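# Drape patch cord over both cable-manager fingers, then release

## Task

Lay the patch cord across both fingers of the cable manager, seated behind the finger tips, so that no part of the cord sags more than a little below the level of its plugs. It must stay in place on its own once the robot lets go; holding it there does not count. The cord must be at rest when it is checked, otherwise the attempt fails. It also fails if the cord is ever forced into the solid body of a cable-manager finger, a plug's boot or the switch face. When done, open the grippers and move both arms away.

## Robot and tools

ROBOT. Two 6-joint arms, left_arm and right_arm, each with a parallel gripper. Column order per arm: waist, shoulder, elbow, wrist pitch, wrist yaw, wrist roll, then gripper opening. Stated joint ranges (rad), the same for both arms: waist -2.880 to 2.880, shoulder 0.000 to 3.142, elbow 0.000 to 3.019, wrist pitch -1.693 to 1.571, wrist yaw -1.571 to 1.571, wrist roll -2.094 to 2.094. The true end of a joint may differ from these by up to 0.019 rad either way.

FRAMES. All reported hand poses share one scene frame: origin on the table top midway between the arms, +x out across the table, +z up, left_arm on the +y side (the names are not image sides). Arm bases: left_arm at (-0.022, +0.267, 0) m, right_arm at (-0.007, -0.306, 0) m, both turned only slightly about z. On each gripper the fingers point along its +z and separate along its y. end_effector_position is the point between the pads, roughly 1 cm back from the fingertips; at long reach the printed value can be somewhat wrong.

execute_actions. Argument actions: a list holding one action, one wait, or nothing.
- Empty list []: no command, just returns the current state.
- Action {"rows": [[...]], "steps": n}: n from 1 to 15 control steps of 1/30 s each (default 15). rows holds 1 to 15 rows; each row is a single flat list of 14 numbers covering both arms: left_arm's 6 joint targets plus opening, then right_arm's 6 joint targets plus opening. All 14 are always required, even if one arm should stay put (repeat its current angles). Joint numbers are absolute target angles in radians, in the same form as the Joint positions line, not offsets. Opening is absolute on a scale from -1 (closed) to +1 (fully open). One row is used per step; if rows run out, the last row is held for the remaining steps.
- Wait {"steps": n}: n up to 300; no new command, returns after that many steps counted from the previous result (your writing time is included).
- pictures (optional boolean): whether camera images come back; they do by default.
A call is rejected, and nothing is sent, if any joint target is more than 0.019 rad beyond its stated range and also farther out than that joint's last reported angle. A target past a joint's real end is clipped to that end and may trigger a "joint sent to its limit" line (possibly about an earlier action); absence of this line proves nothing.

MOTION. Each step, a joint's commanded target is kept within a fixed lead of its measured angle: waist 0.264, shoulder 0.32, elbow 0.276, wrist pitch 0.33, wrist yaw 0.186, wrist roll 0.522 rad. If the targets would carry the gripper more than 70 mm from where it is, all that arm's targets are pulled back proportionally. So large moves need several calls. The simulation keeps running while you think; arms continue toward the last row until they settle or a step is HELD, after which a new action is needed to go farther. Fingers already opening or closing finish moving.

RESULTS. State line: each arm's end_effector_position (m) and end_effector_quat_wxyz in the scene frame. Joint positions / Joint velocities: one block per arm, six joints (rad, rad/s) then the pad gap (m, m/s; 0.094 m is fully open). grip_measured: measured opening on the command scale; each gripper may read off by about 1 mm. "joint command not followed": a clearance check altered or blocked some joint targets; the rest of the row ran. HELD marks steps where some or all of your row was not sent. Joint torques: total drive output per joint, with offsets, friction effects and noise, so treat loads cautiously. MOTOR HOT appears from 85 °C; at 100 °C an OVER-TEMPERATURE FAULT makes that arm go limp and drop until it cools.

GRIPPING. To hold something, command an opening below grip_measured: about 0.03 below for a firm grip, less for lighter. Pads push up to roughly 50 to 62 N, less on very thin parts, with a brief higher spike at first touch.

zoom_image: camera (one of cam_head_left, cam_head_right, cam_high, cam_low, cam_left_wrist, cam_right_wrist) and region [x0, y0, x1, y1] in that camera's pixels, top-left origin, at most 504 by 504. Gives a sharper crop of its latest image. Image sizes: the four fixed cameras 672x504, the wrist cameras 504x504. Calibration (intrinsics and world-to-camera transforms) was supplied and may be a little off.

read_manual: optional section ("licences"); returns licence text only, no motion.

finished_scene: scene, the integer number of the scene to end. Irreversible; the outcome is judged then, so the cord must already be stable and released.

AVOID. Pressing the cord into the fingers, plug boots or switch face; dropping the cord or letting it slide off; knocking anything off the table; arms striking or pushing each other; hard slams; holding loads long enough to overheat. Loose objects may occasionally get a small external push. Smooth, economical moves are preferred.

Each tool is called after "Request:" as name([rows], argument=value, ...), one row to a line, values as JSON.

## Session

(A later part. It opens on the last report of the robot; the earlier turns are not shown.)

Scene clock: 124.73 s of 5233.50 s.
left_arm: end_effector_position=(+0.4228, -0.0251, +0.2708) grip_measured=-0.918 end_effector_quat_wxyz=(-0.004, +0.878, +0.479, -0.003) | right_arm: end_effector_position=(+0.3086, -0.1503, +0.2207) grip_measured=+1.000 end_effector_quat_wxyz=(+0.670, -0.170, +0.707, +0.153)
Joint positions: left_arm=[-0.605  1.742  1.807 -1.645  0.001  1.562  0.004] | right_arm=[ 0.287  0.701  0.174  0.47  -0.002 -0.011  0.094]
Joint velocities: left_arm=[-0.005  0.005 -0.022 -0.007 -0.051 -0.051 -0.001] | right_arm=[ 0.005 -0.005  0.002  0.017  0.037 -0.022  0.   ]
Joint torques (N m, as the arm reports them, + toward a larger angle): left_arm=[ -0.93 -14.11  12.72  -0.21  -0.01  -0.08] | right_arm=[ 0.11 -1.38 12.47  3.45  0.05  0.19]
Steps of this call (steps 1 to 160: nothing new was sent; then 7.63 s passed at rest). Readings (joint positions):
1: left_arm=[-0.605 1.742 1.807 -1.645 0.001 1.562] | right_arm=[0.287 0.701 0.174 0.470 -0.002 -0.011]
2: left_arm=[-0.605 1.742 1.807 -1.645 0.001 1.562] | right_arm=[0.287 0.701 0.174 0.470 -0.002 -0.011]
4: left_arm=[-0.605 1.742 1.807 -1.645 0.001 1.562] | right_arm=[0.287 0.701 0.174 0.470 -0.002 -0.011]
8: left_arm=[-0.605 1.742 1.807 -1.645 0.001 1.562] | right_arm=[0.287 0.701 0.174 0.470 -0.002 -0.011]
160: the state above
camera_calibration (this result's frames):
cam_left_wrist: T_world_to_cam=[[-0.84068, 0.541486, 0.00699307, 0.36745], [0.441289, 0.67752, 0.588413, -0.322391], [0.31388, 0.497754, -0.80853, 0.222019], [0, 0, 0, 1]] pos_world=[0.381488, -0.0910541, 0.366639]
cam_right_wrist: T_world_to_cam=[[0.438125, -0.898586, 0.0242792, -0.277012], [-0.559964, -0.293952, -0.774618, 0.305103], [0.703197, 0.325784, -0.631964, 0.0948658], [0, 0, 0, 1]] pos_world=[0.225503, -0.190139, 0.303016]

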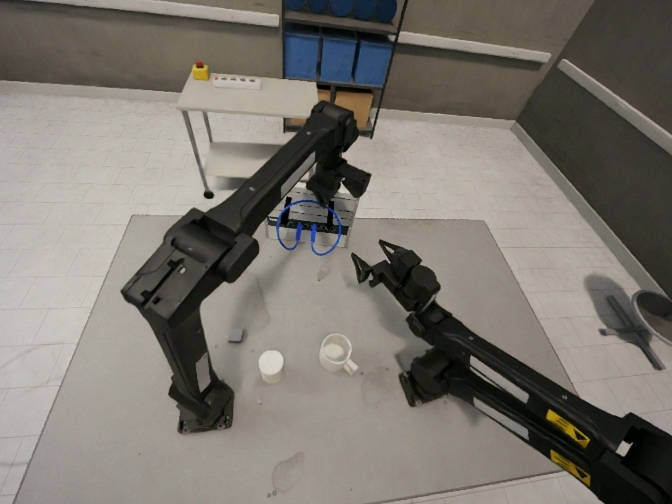

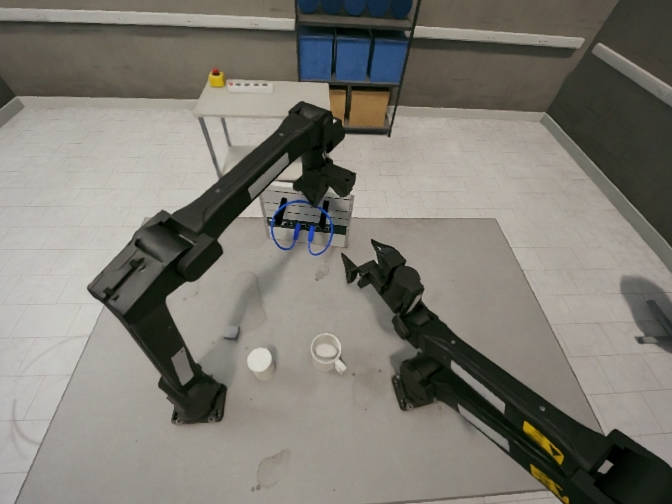

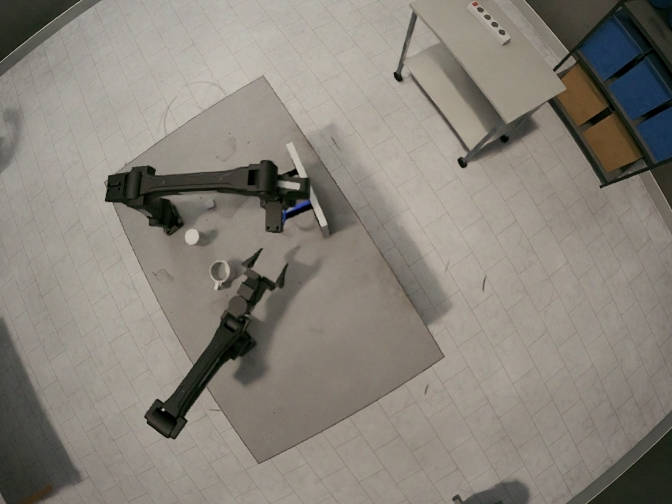

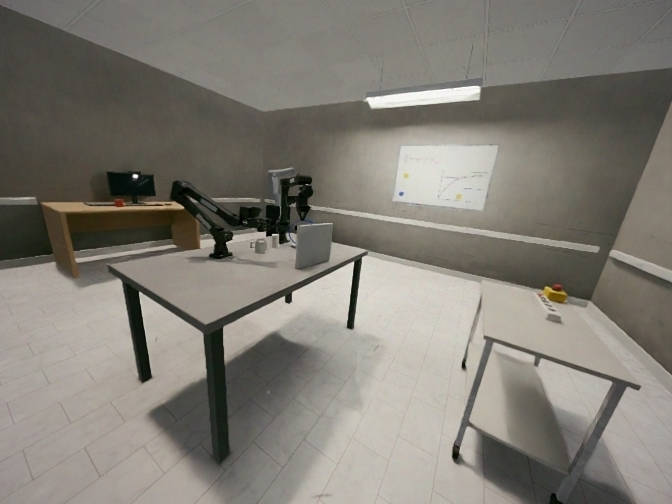

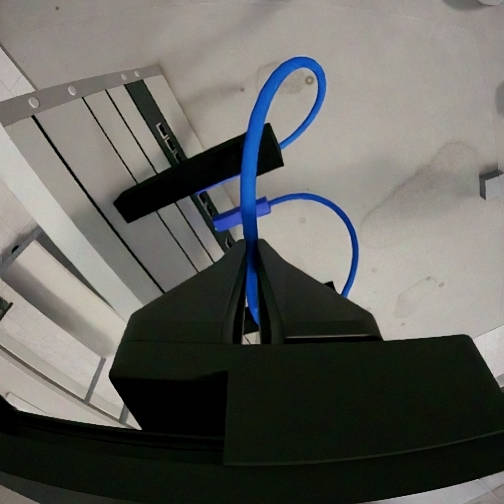

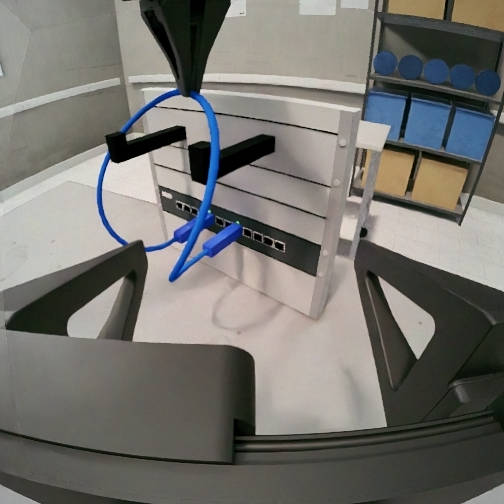

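Request:
execute_actions([
  {"rows":[[-0.595,1.795,1.895,-1.66,0,1.36,-0.94,0.28,0.7,0.2,0.5,0,0,1]],"steps":15},
])

Request:
execute_actions([
  {"rows":[[-0.578,1.835,1.935,-1.66,0,1.165,-0.94,0.28,0.7,0.2,0.5,0,0,1]],"steps":15},
])

Scene clock: 132.30 s of 5233.50 s.
left_arm: end_effector_position=(+0.4344, -0.0327, +0.2648) grip_measured=-0.918 end_effector_quat_wxyz=(-0.007, +0.830, +0.557, -0.003) | right_arm: end_effector_position=(+0.3086, -0.1503, +0.2207) grip_measured=+1.000 end_effector_quat_wxyz=(+0.670, -0.170, +0.707, +0.153)
Joint positions: left_arm=[-0.605  1.785  1.849 -1.651  0.001  1.378  0.004] | right_arm=[ 0.287  0.701  0.174  0.47  -0.002 -0.011  0.094]
Joint velocities: left_arm=[-0.015 -0.015 -0.002  0.017 -0.051 -0.022 -0.001] | right_arm=[-0.015  0.005  0.002  0.012 -0.066 -0.007  0.   ]
Joint torques (N m, as the arm reports them, + toward a larger angle): left_arm=[  0.48 -14.9   12.43  -0.09   0.    -0.14] | right_arm=[ 0.2  -1.29 12.49  3.52  0.05  0.17]
Steps of this call (steps 1 to 90: nothing new was sent; then 4.07 s passed at rest; steps 91 to 105: all 15 steps of this action). Readings (joint positions):
91: left_arm=[-0.605 1.746 1.813 -1.648 0.001 1.530] | right_arm=[0.287 0.701 0.174 0.470 -0.002 -0.011]
92: left_arm=[-0.605 1.753 1.825 -1.651 0.001 1.498] | right_arm=[0.287 0.701 0.174 0.470 -0.002 -0.011]
94: left_arm=[-0.605 1.768 1.845 -1.651 0.001 1.452] | right_arm=[0.287 0.701 0.174 0.470 -0.002 -0.011]
98: left_arm=[-0.605 1.782 1.849 -1.651 0.001 1.404] | right_arm=[0.287 0.701 0.174 0.470 -0.002 -0.011]
105: the state above
camera_calibration (this result's frames):
cam_left_wrist: T_world_to_cam=[[-0.925175, 0.379321, 0.0129376, 0.411146], [0.313146, 0.743624, 0.590732, -0.261563], [0.214456, 0.550581, -0.806764, 0.261702], [0, 0, 0, 1]] pos_world=[0.406165, -0.10554, 0.360326]
cam_right_wrist: T_world_to_cam=[[0.438125, -0.898586, 0.0242792, -0.277012], [-0.559964, -0.293952, -0.774618, 0.305103], [0.703197, 0.325784, -0.631964, 0.0948658], [0, 0, 0, 1]] pos_world=[0.225503, -0.190139, 0.303016]

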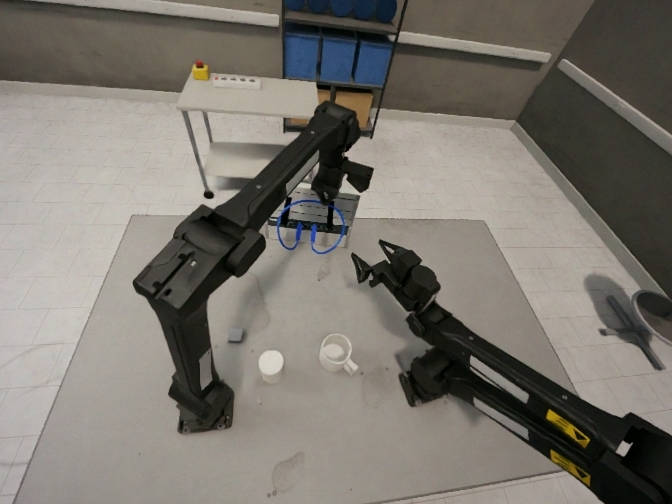

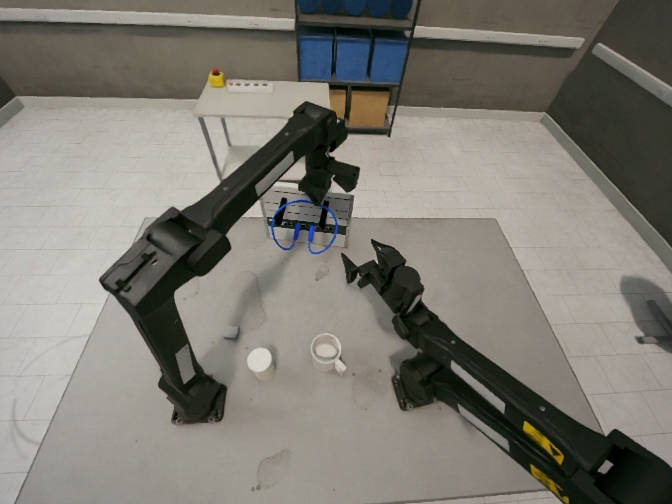

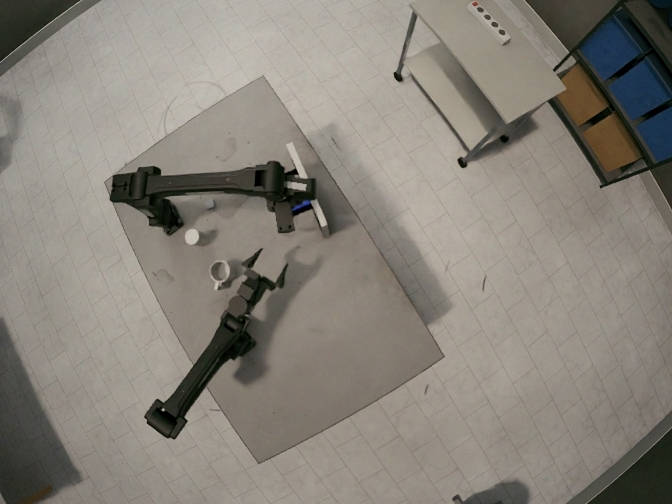

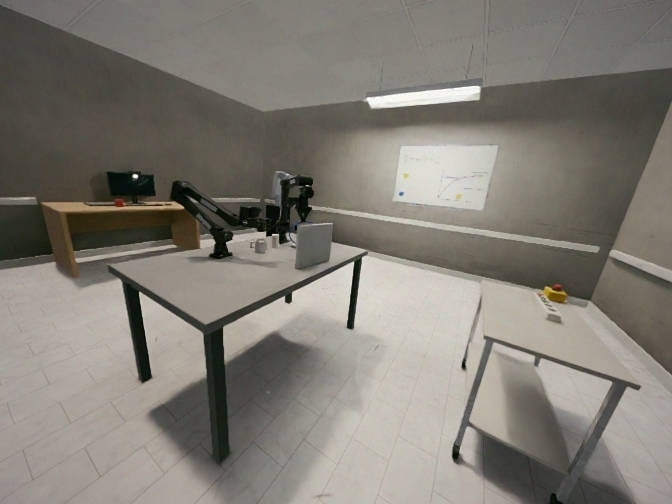

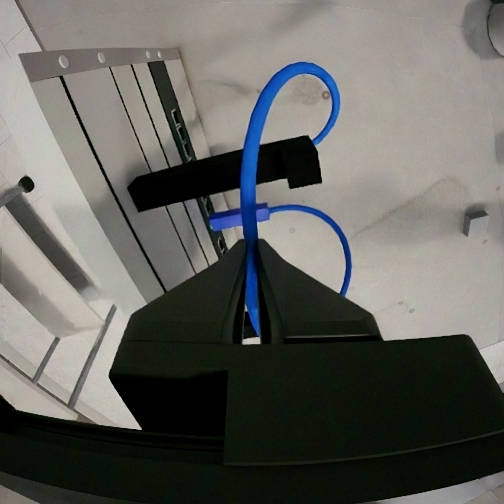

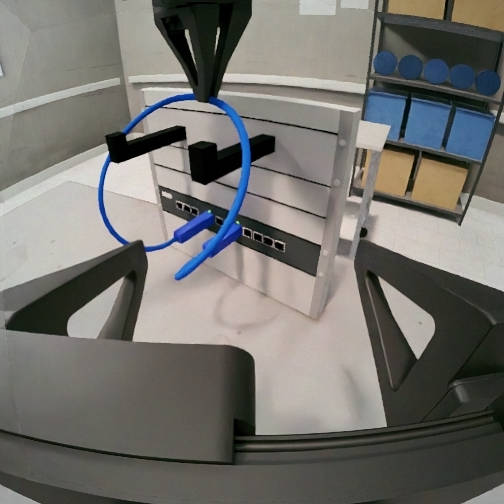

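Scene clock: 132.80 s of 5233.50 s.
left_arm: end_effector_position=(+0.4501, -0.0323, +0.2590) grip_measured=-0.918 end_effector_quat_wxyz=(-0.008, +0.767, +0.641, -0.003) | right_arm: end_effector_position=(+0.3086, -0.1503, +0.2207) grip_measured=+1.000 end_effector_quat_wxyz=(+0.670, -0.170, +0.707, +0.153)
Joint positions: left_arm=[-0.589  1.824  1.888 -1.653  0.001  1.184  0.004] | right_arm=[ 0.287  0.701  0.174  0.47  -0.002 -0.011  0.094]
Joint velocities: left_arm=[-0.005 -0.005  0.017  0.007  0.007 -0.081 -0.   ] | right_arm=[0.005 0.005 0.012 0.007 0.022 0.022 0.   ]
Joint torques (N m, as the arm reports them, + toward a larger angle): left_arm=[ -0.38 -15.79  12.74   0.    -0.01  -0.11] | right_arm=[ 0.13 -1.48 12.63  3.56  0.08  0.18]
Steps of this call (steps 1 to 15: all 15 steps of this action). Readings (joint positions):
1: left_arm=[-0.604 1.789 1.854 -1.652 0.001 1.345] | right_arm=[0.287 0.701 0.174 0.470 -0.002 -0.011]
2: left_arm=[-0.603 1.795 1.866 -1.653 0.001 1.311] | right_arm=[0.287 0.701 0.174 0.470 -0.002 -0.011]
4: left_arm=[-0.600 1.809 1.885 -1.653 0.001 1.262] | right_arm=[0.287 0.701 0.174 0.470 -0.002 -0.011]
8: left_arm=[-0.591 1.821 1.888 -1.653 0.001 1.212] | right_arm=[0.287 0.701 0.174 0.470 -0.002 -0.011]
15: the state above
camera_calibration (this result's frames):
cam_left_wrist: T_world_to_cam=[[-0.983943, 0.177908, 0.014324, 0.445221], [0.151525, 0.790223, 0.59379, -0.189902], [0.0943208, 0.586426, -0.804492, 0.308109], [0, 0, 0, 1]] pos_world=[0.437786, -0.109826, 0.354256]
cam_right_wrist: T_world_to_cam=[[0.438125, -0.898586, 0.0242792, -0.277012], [-0.559964, -0.293952, -0.774618, 0.305103], [0.703197, 0.325784, -0.631964, 0.0948658], [0, 0, 0, 1]] pos_world=[0.225503, -0.190139, 0.303016]

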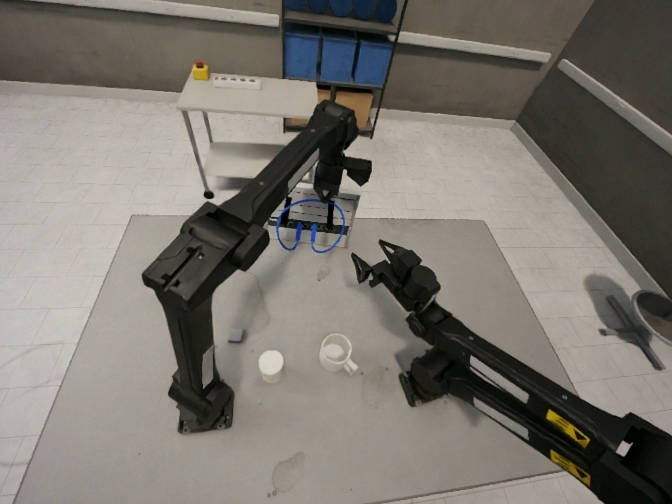

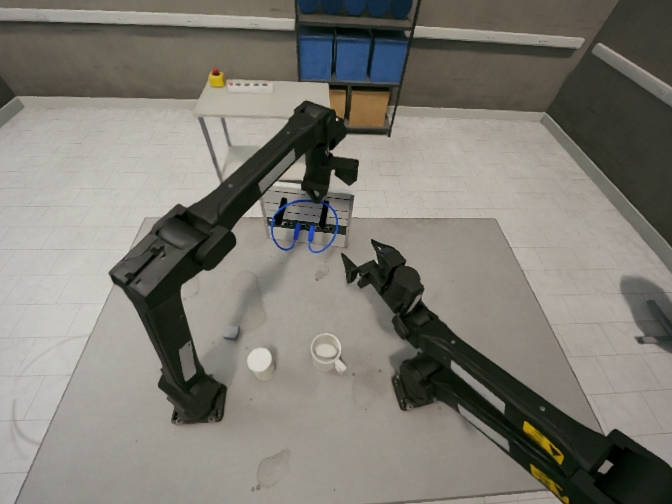

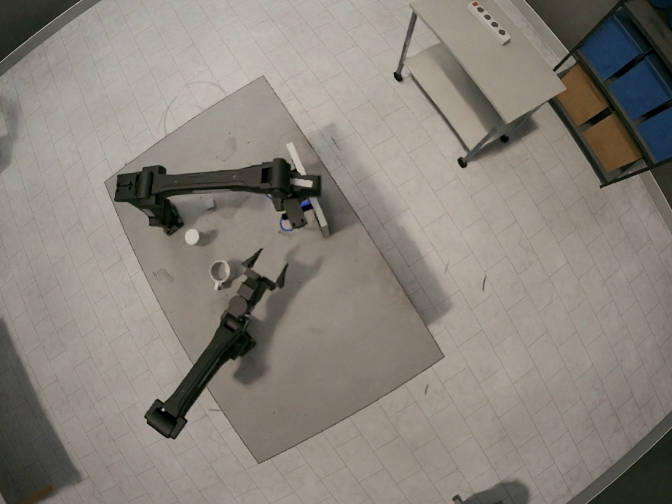

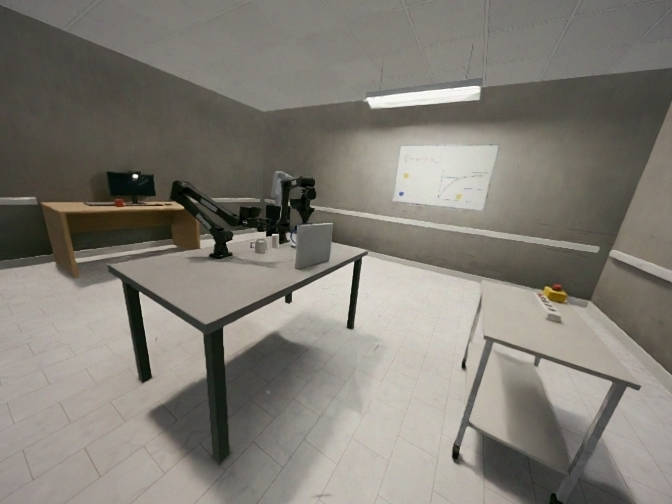

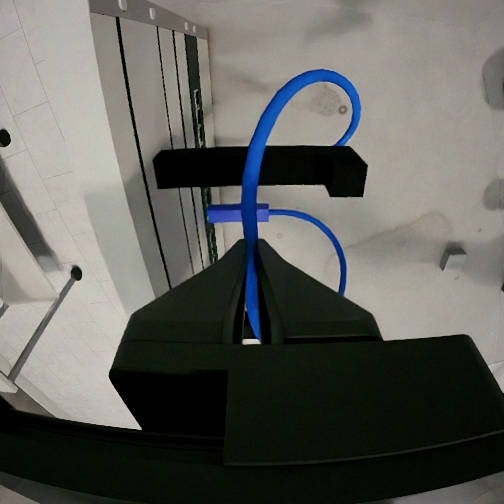

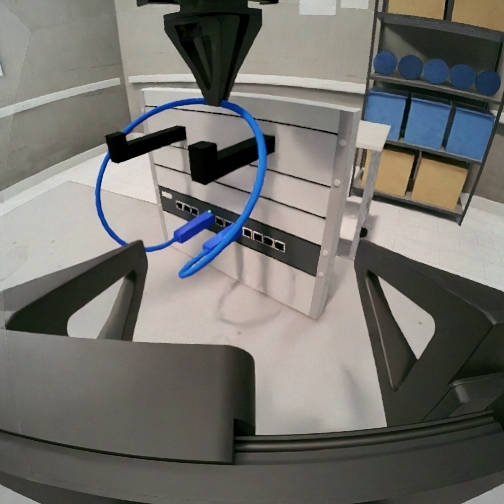

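Request:
execute_actions([
  {"rows":[[-0.535,1.835,1.935,-1.66,0,1.2,-0.94,0.28,0.7,0.2,0.5,0,0,1]],"steps":15},
], pictures=false)

Request:
execute_actions([
  {"rows":[[-0.535,1.825,1.82,-1.57,0,1.2,-0.94,0.28,0.7,0.2,0.5,0,0,1]],"steps":15},
])

Scene clock: 141.23 s of 5233.50 s.
left_arm: end_effector_position=(+0.4653, -0.0071, +0.2590) grip_measured=-0.918 end_effector_quat_wxyz=(-0.008, +0.751, +0.660, -0.003) | right_arm: end_effector_position=(+0.3086, -0.1503, +0.2207) grip_measured=+1.000 end_effector_quat_wxyz=(+0.670, -0.170, +0.707, +0.153)
Joint positions: left_arm=[-0.536  1.824  1.888 -1.653  0.001  1.188  0.004] | right_arm=[ 0.287  0.701  0.174  0.47  -0.002 -0.011  0.094]
Joint velocities: left_arm=[-0.005 -0.005 -0.012  0.002 -0.007 -0.051 -0.   ] | right_arm=[ 0.015  0.005 -0.007 -0.012 -0.037 -0.037  0.   ]
Joint torques (N m, as the arm reports them, + toward a larger angle): left_arm=[ -0.43 -15.34  12.68   0.08  -0.03   0.19] | right_arm=[-0.27 -1.53 12.58  3.59  0.06  0.15]
Steps of this call (steps 1 to 15: the robot went on to your last target; steps 16 to 140: nothing new was sent; then 3.27 s passed at rest; steps 141 to 155: all 15 steps of this action). Readings (joint positions):
141: left_arm=[-0.587 1.824 1.888 -1.653 0.001 1.179] | right_arm=[0.287 0.701 0.174 0.470 -0.002 -0.011]
142: left_arm=[-0.583 1.824 1.888 -1.653 0.001 1.181] | right_arm=[0.287 0.701 0.174 0.470 -0.002 -0.011]
144: left_arm=[-0.571 1.824 1.888 -1.653 0.001 1.184] | right_arm=[0.287 0.701 0.174 0.470 -0.002 -0.011]
148: left_arm=[-0.543 1.824 1.888 -1.653 0.001 1.187] | right_arm=[0.287 0.701 0.174 0.470 -0.002 -0.011]
155: the state above

Scene clock: 141.73 s of 5233.50 s.
left_arm: end_effector_position=(+0.4659, -0.0075, +0.2357) grip_measured=-0.918 end_effector_quat_wxyz=(-0.006, +0.751, +0.660, -0.002) | right_arm: end_effector_position=(+0.3086, -0.1503, +0.2207) grip_measured=+1.000 end_effector_quat_wxyz=(+0.670, -0.170, +0.707, +0.153)
Joint positions: left_arm=[-0.536  1.82   1.822 -1.585  0.001  1.188  0.004] | right_arm=[ 0.287  0.701  0.174  0.47  -0.002 -0.011  0.094]
Joint velocities: left_arm=[-0.005 -0.005 -0.012 -0.007 -0.007 -0.022 -0.001] | right_arm=[-0.015 -0.005  0.007 -0.007  0.037 -0.007  0.   ]
Joint torques (N m, as the arm reports them, + toward a larger angle): left_arm=[ -0.05 -16.16   8.59   0.87  -0.02   0.13] | right_arm=[ 0.09 -1.2  12.57  3.49  0.02  0.21]
Steps of this call (steps 1 to 15: all 15 steps of this action). Readings (joint positions):
1: left_arm=[-0.536 1.821 1.877 -1.637 0.001 1.188] | right_arm=[0.287 0.701 0.174 0.470 -0.002 -0.011]
2: left_arm=[-0.536 1.816 1.860 -1.615 0.001 1.188] | right_arm=[0.287 0.701 0.174 0.470 -0.002 -0.011]
4: left_arm=[-0.536 1.814 1.837 -1.596 0.001 1.188] | right_arm=[0.287 0.701 0.174 0.470 -0.002 -0.011]
8: left_arm=[-0.536 1.820 1.822 -1.588 0.001 1.188] | right_arm=[0.287 0.701 0.174 0.470 -0.002 -0.011]
15: the state above
camera_calibration (this result's frames):
cam_left_wrist: T_world_to_cam=[[-0.991459, 0.130079, 0.00939306, 0.460968], [0.110337, 0.798225, 0.592167, -0.178485], [0.069531, 0.588146, -0.80576, 0.285158], [0, 0, 0, 1]] pos_world=[0.456897, -0.0852057, 0.331133]
cam_right_wrist: T_world_to_cam=[[0.438125, -0.898586, 0.0242792, -0.277012], [-0.559964, -0.293952, -0.774618, 0.305103], [0.703197, 0.325784, -0.631964, 0.0948658], [0, 0, 0, 1]] pos_world=[0.225503, -0.190139, 0.303016]

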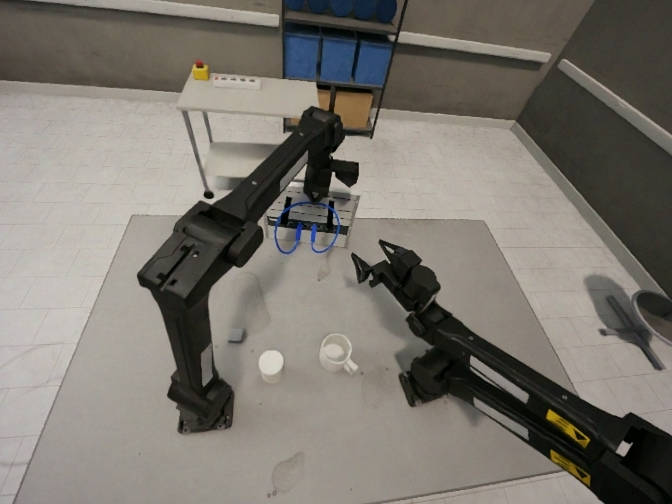

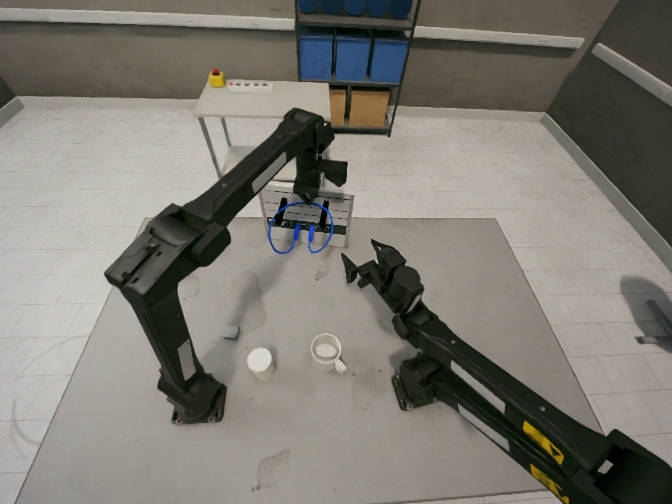

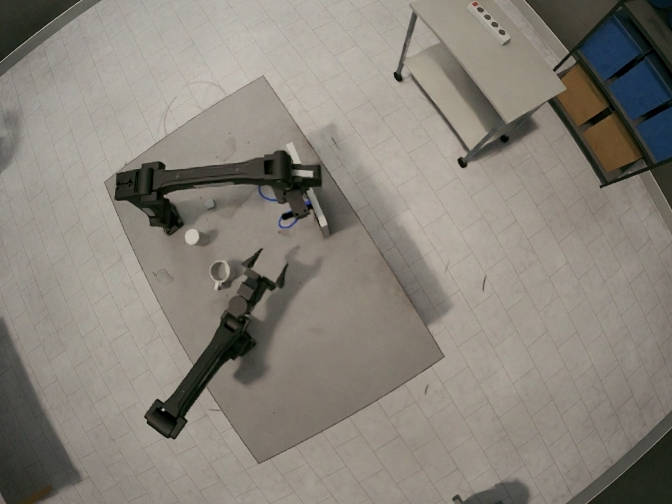

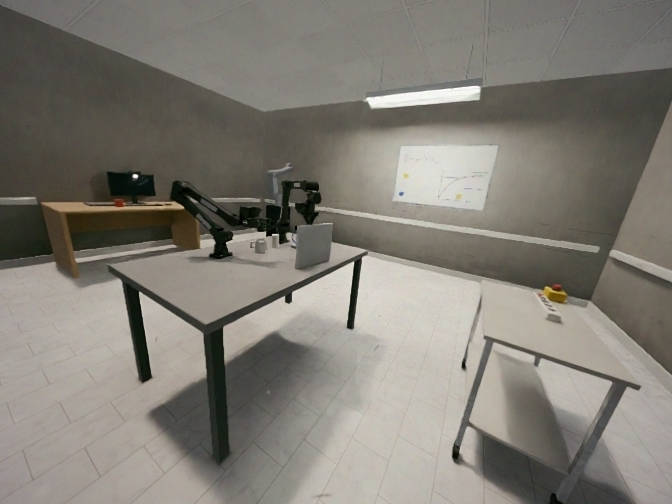

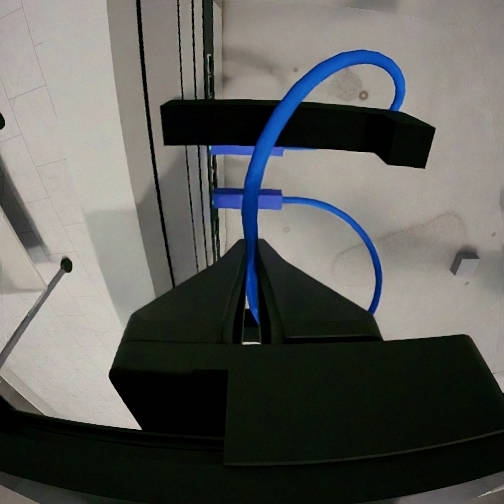

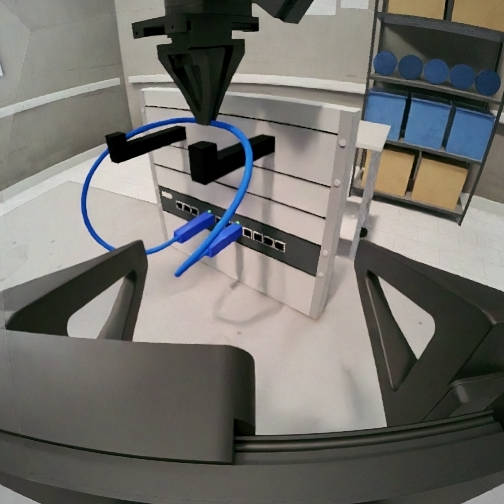

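Looks good; release.

Request:
execute_actions([
  {"rows":[[-0.535,1.825,1.82,-1.57,0,1.2,-0.7,0.28,0.7,0.2,0.5,0,0,1]],"steps":12},
], pictures=false)

Request:
execute_actions([
  {"rows":[[-0.535,1.725,1.86,-1.655,0,1.2,-0.7,0.28,0.7,0.2,0.5,0,0,1]],"steps":15},
], pictures=false)

Request:
execute_actions([
  {"rows":[[-0.1,1.4,1.5,-1.4,0,0.5,-0.7,0.28,0.7,0.2,0.5,0,0,1]],"steps":15},
], pictures=false)

Request:
execute_actions([
  {"steps":120},
])

Scene clock: 150.87 s of 5233.50 s.
left_arm: end_effector_position=(+0.4659, -0.0075, +0.2357) grip_measured=-0.702 end_effector_quat_wxyz=(-0.006, +0.751, +0.660, -0.002) | right_arm: end_effector_position=(+0.3086, -0.1503, +0.2207) grip_measured=+1.000 end_effector_quat_wxyz=(+0.670, -0.170, +0.707, +0.153)
Joint positions: left_arm=[-0.536  1.82   1.822 -1.585  0.001  1.188  0.014] | right_arm=[ 0.287  0.701  0.174  0.47  -0.002 -0.011  0.094]
Joint velocities: left_arm=[-0.005  0.005  0.002 -0.012 -0.007 -0.051 -0.001] | right_arm=[-0.005  0.005 -0.027  0.007 -0.037  0.022  0.   ]
Joint torques (N m, as the arm reports them, + toward a larger angle): left_arm=[  0.02 -15.89   8.7    0.8   -0.1    0.11] | right_arm=[-0.81 -0.93 12.57  3.57  0.06  0.15]
Steps of this call (steps 1 to 15: the robot went on to your last target; steps 16 to 90: nothing new was sent; then 5.73 s passed at rest; steps 91 to 102: all 12 steps of this action). Readings (joint positions):
91: left_arm=[-0.536 1.820 1.822 -1.585 0.001 1.188] | right_arm=[0.287 0.701 0.174 0.470 -0.002 -0.011]
92: left_arm=[-0.536 1.820 1.822 -1.585 0.001 1.188] | right_arm=[0.287 0.701 0.174 0.470 -0.002 -0.011]
94: left_arm=[-0.536 1.820 1.822 -1.585 0.001 1.188] | right_arm=[0.287 0.701 0.174 0.470 -0.002 -0.011]
98: left_arm=[-0.536 1.820 1.822 -1.585 0.001 1.188] | right_arm=[0.287 0.701 0.174 0.470 -0.002 -0.011]
102: the state above

Scene clock: 151.37 s of 5233.50 s.
left_arm: end_effector_position=(+0.4407, +0.0067, +0.2961) grip_measured=-0.702 end_effector_quat_wxyz=(+0.022, +0.751, +0.660, +0.007) | right_arm: end_effector_position=(+0.3086, -0.1503, +0.2207) grip_measured=+1.000 end_effector_quat_wxyz=(+0.670, -0.170, +0.707, +0.153)
Joint positions: left_arm=[-0.536  1.706  1.824 -1.643  0.001  1.189  0.014] | right_arm=[ 0.287  0.701  0.174  0.47  -0.002 -0.011  0.094]
Joint velocities: left_arm=[-0.015  0.054  0.002  0.012 -0.066 -0.037  0.   ] | right_arm=[ 0.005 -0.015  0.002 -0.017 -0.051  0.051  0.   ]
Joint torques (N m, as the arm reports them, + toward a larger angle): left_arm=[ -0.17 -13.29  11.81   0.05  -0.01   0.11] | right_arm=[-0.07 -1.85 12.71  3.31  0.06  0.12]
Steps of this call (steps 1 to 15: all 15 steps of this action). Readings (joint positions):
1: left_arm=[-0.536 1.814 1.822 -1.594 0.001 1.188] | right_arm=[0.287 0.701 0.174 0.470 -0.002 -0.011]
2: left_arm=[-0.536 1.809 1.822 -1.612 0.001 1.189] | right_arm=[0.287 0.701 0.174 0.470 -0.002 -0.011]
4: left_arm=[-0.536 1.785 1.822 -1.632 0.001 1.189] | right_arm=[0.287 0.701 0.174 0.470 -0.002 -0.011]
8: left_arm=[-0.536 1.727 1.822 -1.641 0.001 1.189] | right_arm=[0.287 0.701 0.174 0.470 -0.002 -0.011]
15: the state above

Scene clock: 151.87 s of 5233.50 s.
left_arm: end_effector_position=(+0.4448, +0.2527, +0.3230) grip_measured=-0.702 end_effector_quat_wxyz=(+0.128, +0.304, +0.943, +0.039) | right_arm: end_effector_position=(+0.3086, -0.1503, +0.2207) grip_measured=+1.000 end_effector_quat_wxyz=(+0.670, -0.170, +0.707, +0.153)
Joint positions: left_arm=[-0.056  1.395  1.512 -1.42  -0.004  0.591  0.014] | right_arm=[ 0.287  0.701  0.174  0.47  -0.002 -0.011  0.094]
Joint velocities: left_arm=[ 0.23  -0.181  0.002  0.032 -0.051 -0.564 -0.   ] | right_arm=[ 0.005 -0.005 -0.012 -0.022  0.022  0.037  0.   ]
Joint torques (N m, as the arm reports them, + toward a larger angle): left_arm=[-5.21 -9.71  8.51  1.36  0.09 -0.07] | right_arm=[ 0.05 -0.8  12.43  3.61  0.04  0.1 ]
Steps of this call (steps 1 to 15: all 15 steps of this action). Readings (joint positions):
1: left_arm=[-0.530 1.693 1.801 -1.616 0.003 1.152] | right_arm=[0.287 0.701 0.174 0.470 -0.002 -0.011]
2: left_arm=[-0.520 1.668 1.753 -1.579 0.003 1.109] | right_arm=[0.287 0.701 0.174 0.470 -0.002 -0.011]
4: left_arm=[-0.476 1.609 1.662 -1.532 0.003 1.020] | right_arm=[0.287 0.701 0.174 0.470 -0.002 -0.011]
8: left_arm=[-0.325 1.505 1.560 -1.479 0.003 0.849] | right_arm=[0.287 0.701 0.174 0.470 -0.002 -0.011]
15: the state above

Scene clock: 155.87 s of 5233.50 s.
left_arm: end_effector_position=(+0.4421, +0.2349, +0.3233) grip_measured=-0.702 end_effector_quat_wxyz=(+0.132, +0.284, +0.949, +0.031) | right_arm: end_effector_position=(+0.3086, -0.1503, +0.2207) grip_measured=+1.000 end_effector_quat_wxyz=(+0.670, -0.170, +0.707, +0.153)
Joint positions: left_arm=[-0.094  1.388  1.506 -1.418 -0.002  0.512  0.014] | right_arm=[ 0.287  0.701  0.174  0.47  -0.002 -0.011  0.094]
Joint velocities: left_arm=[ 0.005 -0.015 -0.012 -0.002 -0.007 -0.022 -0.   ] | right_arm=[-0.005 -0.015 -0.007  0.002  0.007  0.007  0.   ]
Joint torques (N m, as the arm reports them, + toward a larger angle): left_arm=[-0.82 -9.56  8.88  1.5   0.06 -0.07] | right_arm=[-0.28 -1.32 12.68  3.53  0.07  0.19]
Steps of this call (steps 1 to 30: the robot went on to your last target; steps 31 to 90: nothing new was sent; then 1.00 s passed at rest). Readings (joint positions):
1: left_arm=[-0.054 1.389 1.512 -1.419 -0.004 0.575] | right_arm=[0.287 0.701 0.174 0.470 -0.002 -0.011]
2: left_arm=[-0.057 1.387 1.512 -1.419 -0.004 0.562] | right_arm=[0.287 0.701 0.174 0.470 -0.002 -0.011]
4: left_arm=[-0.072 1.387 1.512 -1.418 -0.003 0.543] | right_arm=[0.287 0.701 0.174 0.470 -0.002 -0.011]
8: left_arm=[-0.093 1.388 1.506 -1.418 -0.002 0.525] | right_arm=[0.287 0.701 0.174 0.470 -0.002 -0.011]
90: the state above
All arms were judged still, so your last target was given up. Only a new action makes them travel on or press farther. Fingers that are still opening or closing keep moving.
camera_calibration (this result's frames):
cam_left_wrist: T_world_to_cam=[[-0.53068, -0.836667, -0.135521, 0.475219], [-0.807923, 0.451016, 0.37927, 0.135173], [-0.256201, 0.310761, -0.915308, 0.459433], [0, 0, 0, 1]] pos_world=[0.479106, 0.193861, 0.433658]
cam_right_wrist: T_world_to_cam=[[0.438125, -0.898586, 0.0242792, -0.277012], [-0.559964, -0.293952, -0.774618, 0.305103], [0.703197, 0.325784, -0.631964, 0.0948658], [0, 0, 0, 1]] pos_world=[0.225503, -0.190139, 0.303016]

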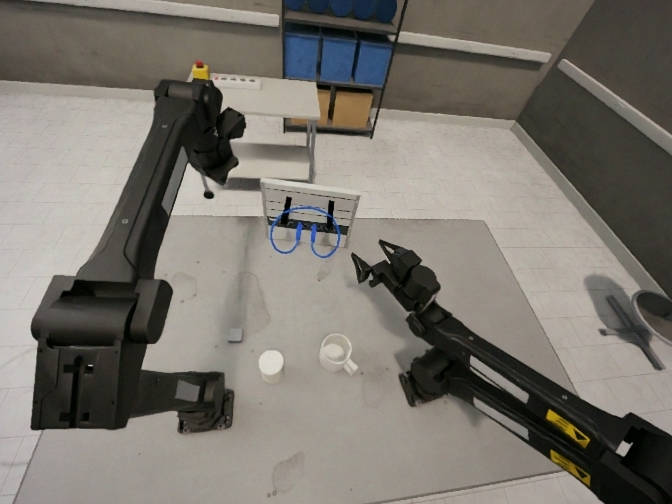

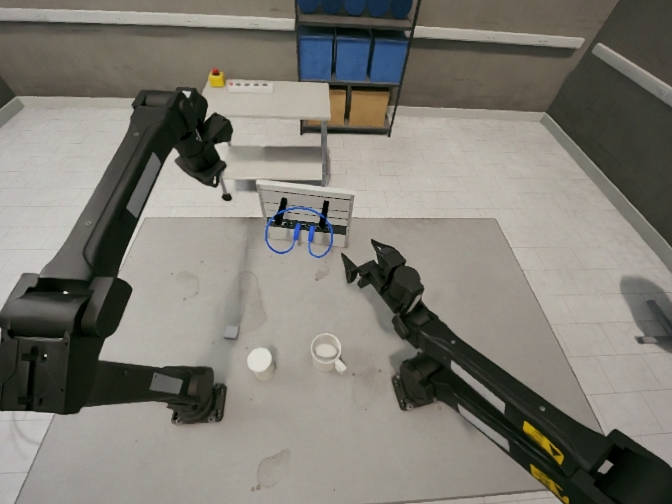

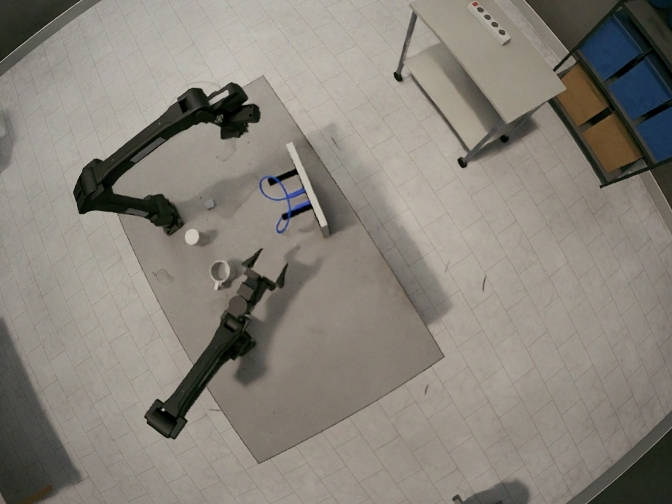

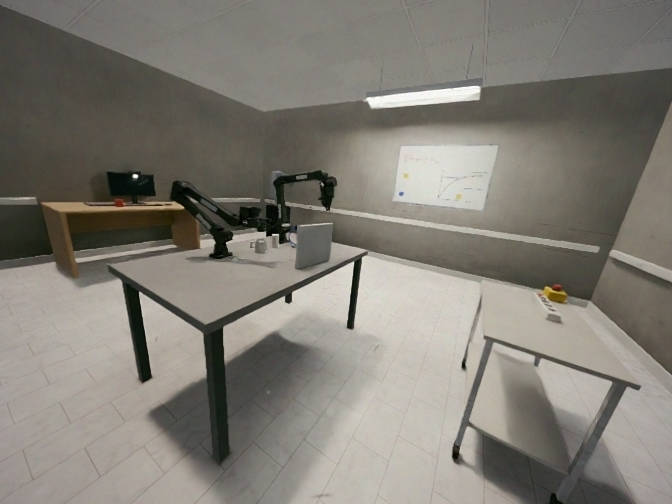

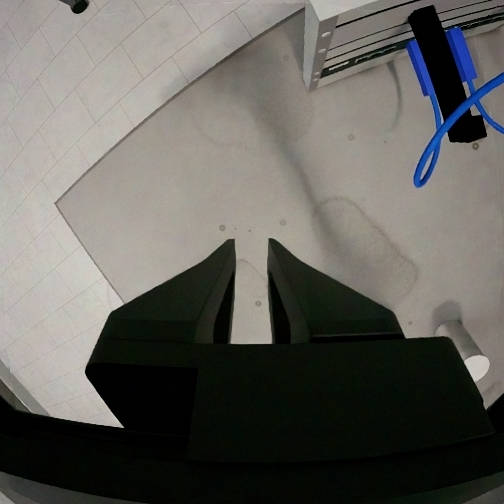

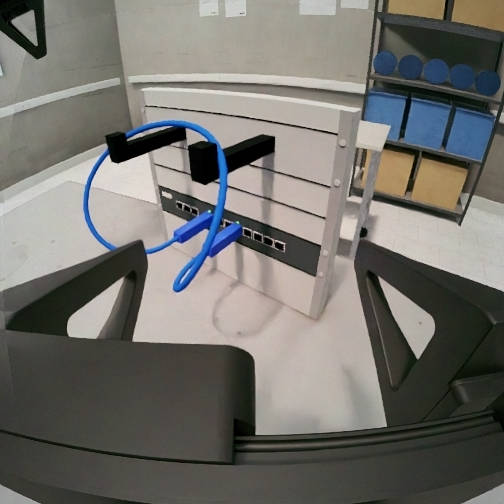

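The cord slid up against the tips; I'll check whether it has settled.

Request:
execute_actions([
  {"steps":90},
])

Request:
zoom_image(camera="cam_right_wrist", region=[60, 80, 320, 320])

Scene clock: 161.07 s of 5233.50 s.
left_arm: end_effector_position=(+0.4421, +0.2349, +0.3233) grip_measured=-0.702 end_effector_quat_wxyz=(+0.132, +0.284, +0.949, +0.031) | right_arm: end_effector_position=(+0.3086, -0.1503, +0.2207) grip_measured=+1.000 end_effector_quat_wxyz=(+0.670, -0.170, +0.707, +0.153)
Joint positions: left_arm=[-0.094  1.388  1.506 -1.418 -0.002  0.512  0.014] | right_arm=[ 0.287  0.701  0.174  0.47  -0.002 -0.011  0.094]
Joint velocities: left_arm=[-0.005 -0.005  0.012  0.002 -0.037 -0.066 -0.   ] | right_arm=[-0.005 -0.005  0.007  0.002  0.022 -0.022  0.   ]
Joint torques (N m, as the arm reports them, + toward a larger angle): left_arm=[-0.84 -9.55  8.83  1.45  0.06 -0.09] | right_arm=[ 0.26 -1.47 12.61  3.37  0.05  0.22]
Steps of this call (steps 1 to 90: nothing new was sent; then 2.20 s passed at rest). Readings (joint positions):
1: left_arm=[-0.094 1.388 1.506 -1.418 -0.002 0.512] | right_arm=[0.287 0.701 0.174 0.470 -0.002 -0.011]
2: left_arm=[-0.094 1.388 1.506 -1.418 -0.002 0.512] | right_arm=[0.287 0.701 0.174 0.470 -0.002 -0.011]
4: left_arm=[-0.094 1.388 1.506 -1.418 -0.002 0.512] | right_arm=[0.287 0.701 0.174 0.470 -0.002 -0.011]
8: left_arm=[-0.094 1.388 1.506 -1.418 -0.002 0.512] | right_arm=[0.287 0.701 0.174 0.470 -0.002 -0.011]
90: the state above
camera_calibration (this result's frames):
cam_left_wrist: T_world_to_cam=[[-0.53068, -0.836667, -0.135521, 0.475219], [-0.807923, 0.451016, 0.37927, 0.135173], [-0.256201, 0.310761, -0.915308, 0.459433], [0, 0, 0, 1]] pos_world=[0.479106, 0.193861, 0.433658]
cam_right_wrist: T_world_to_cam=[[0.438125, -0.898586, 0.0242792, -0.277012], [-0.559964, -0.293952, -0.774618, 0.305103], [0.703197, 0.325784, -0.631964, 0.0948658], [0, 0, 0, 1]] pos_world=[0.225503, -0.190139, 0.303016]

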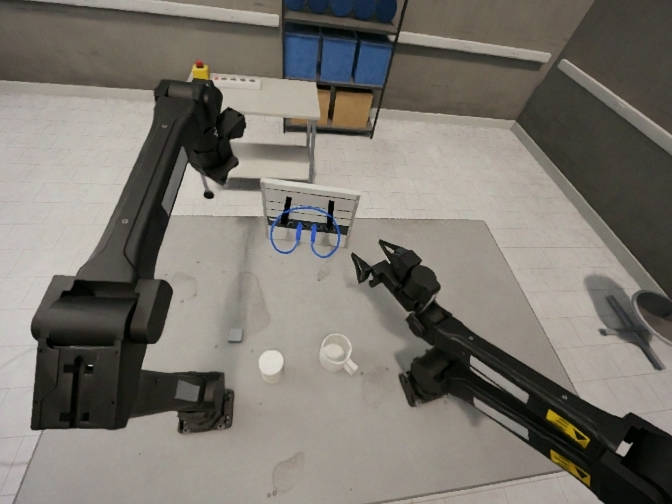

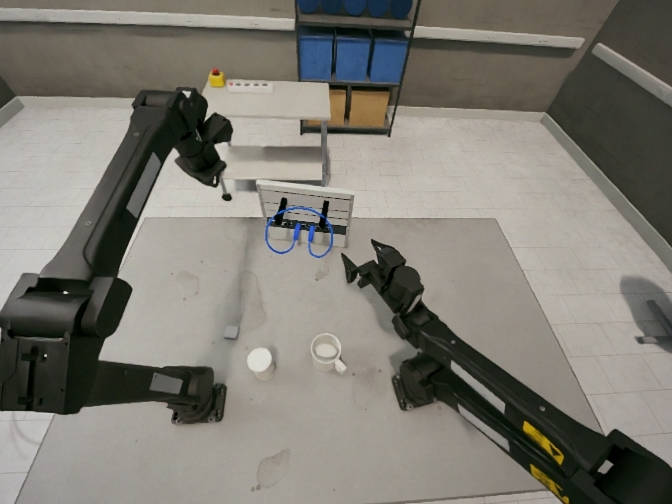

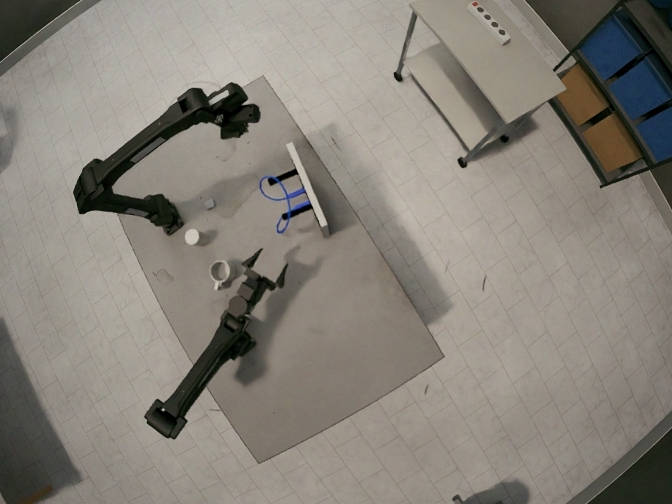

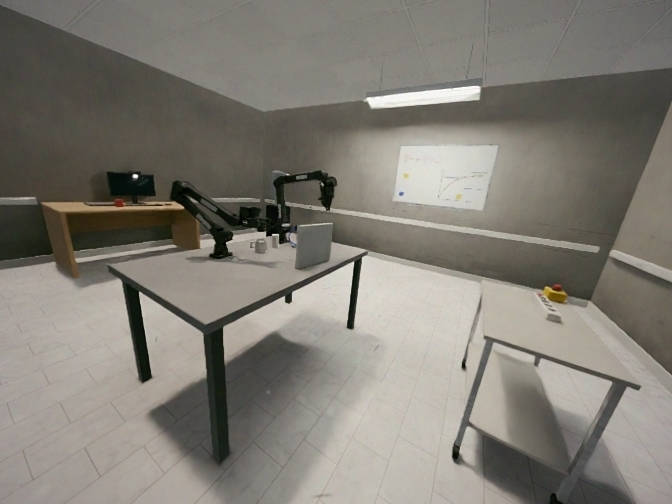

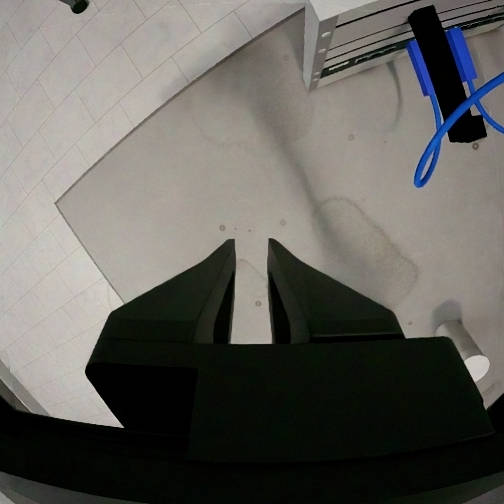

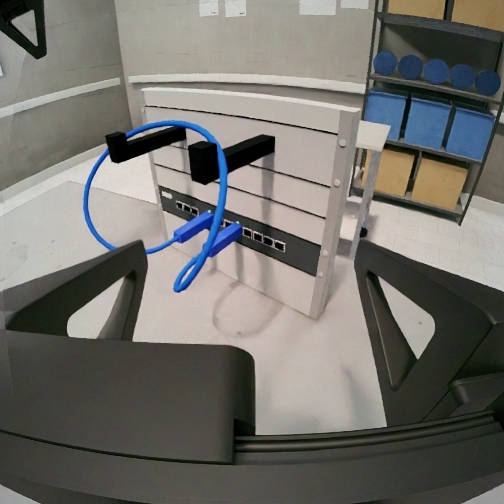

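Region (60, 80, 320, 320) of cam_right_wrist's 504x504 image, scaled by 1.938, with more detail than that image has; it fills the top 465 rows of this view, and the rest is white.

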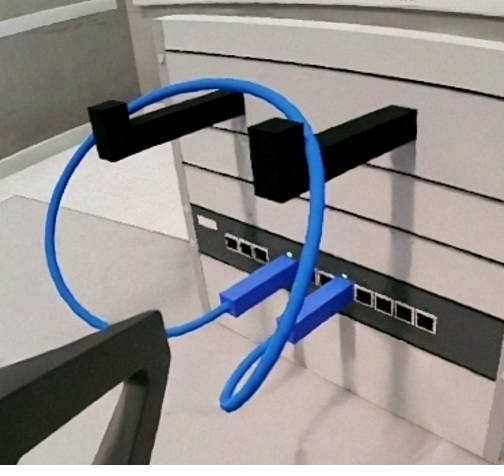

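Settled, behind both tips.

Request:
finished_scene(scene=2)

The scene is finished: the task was done.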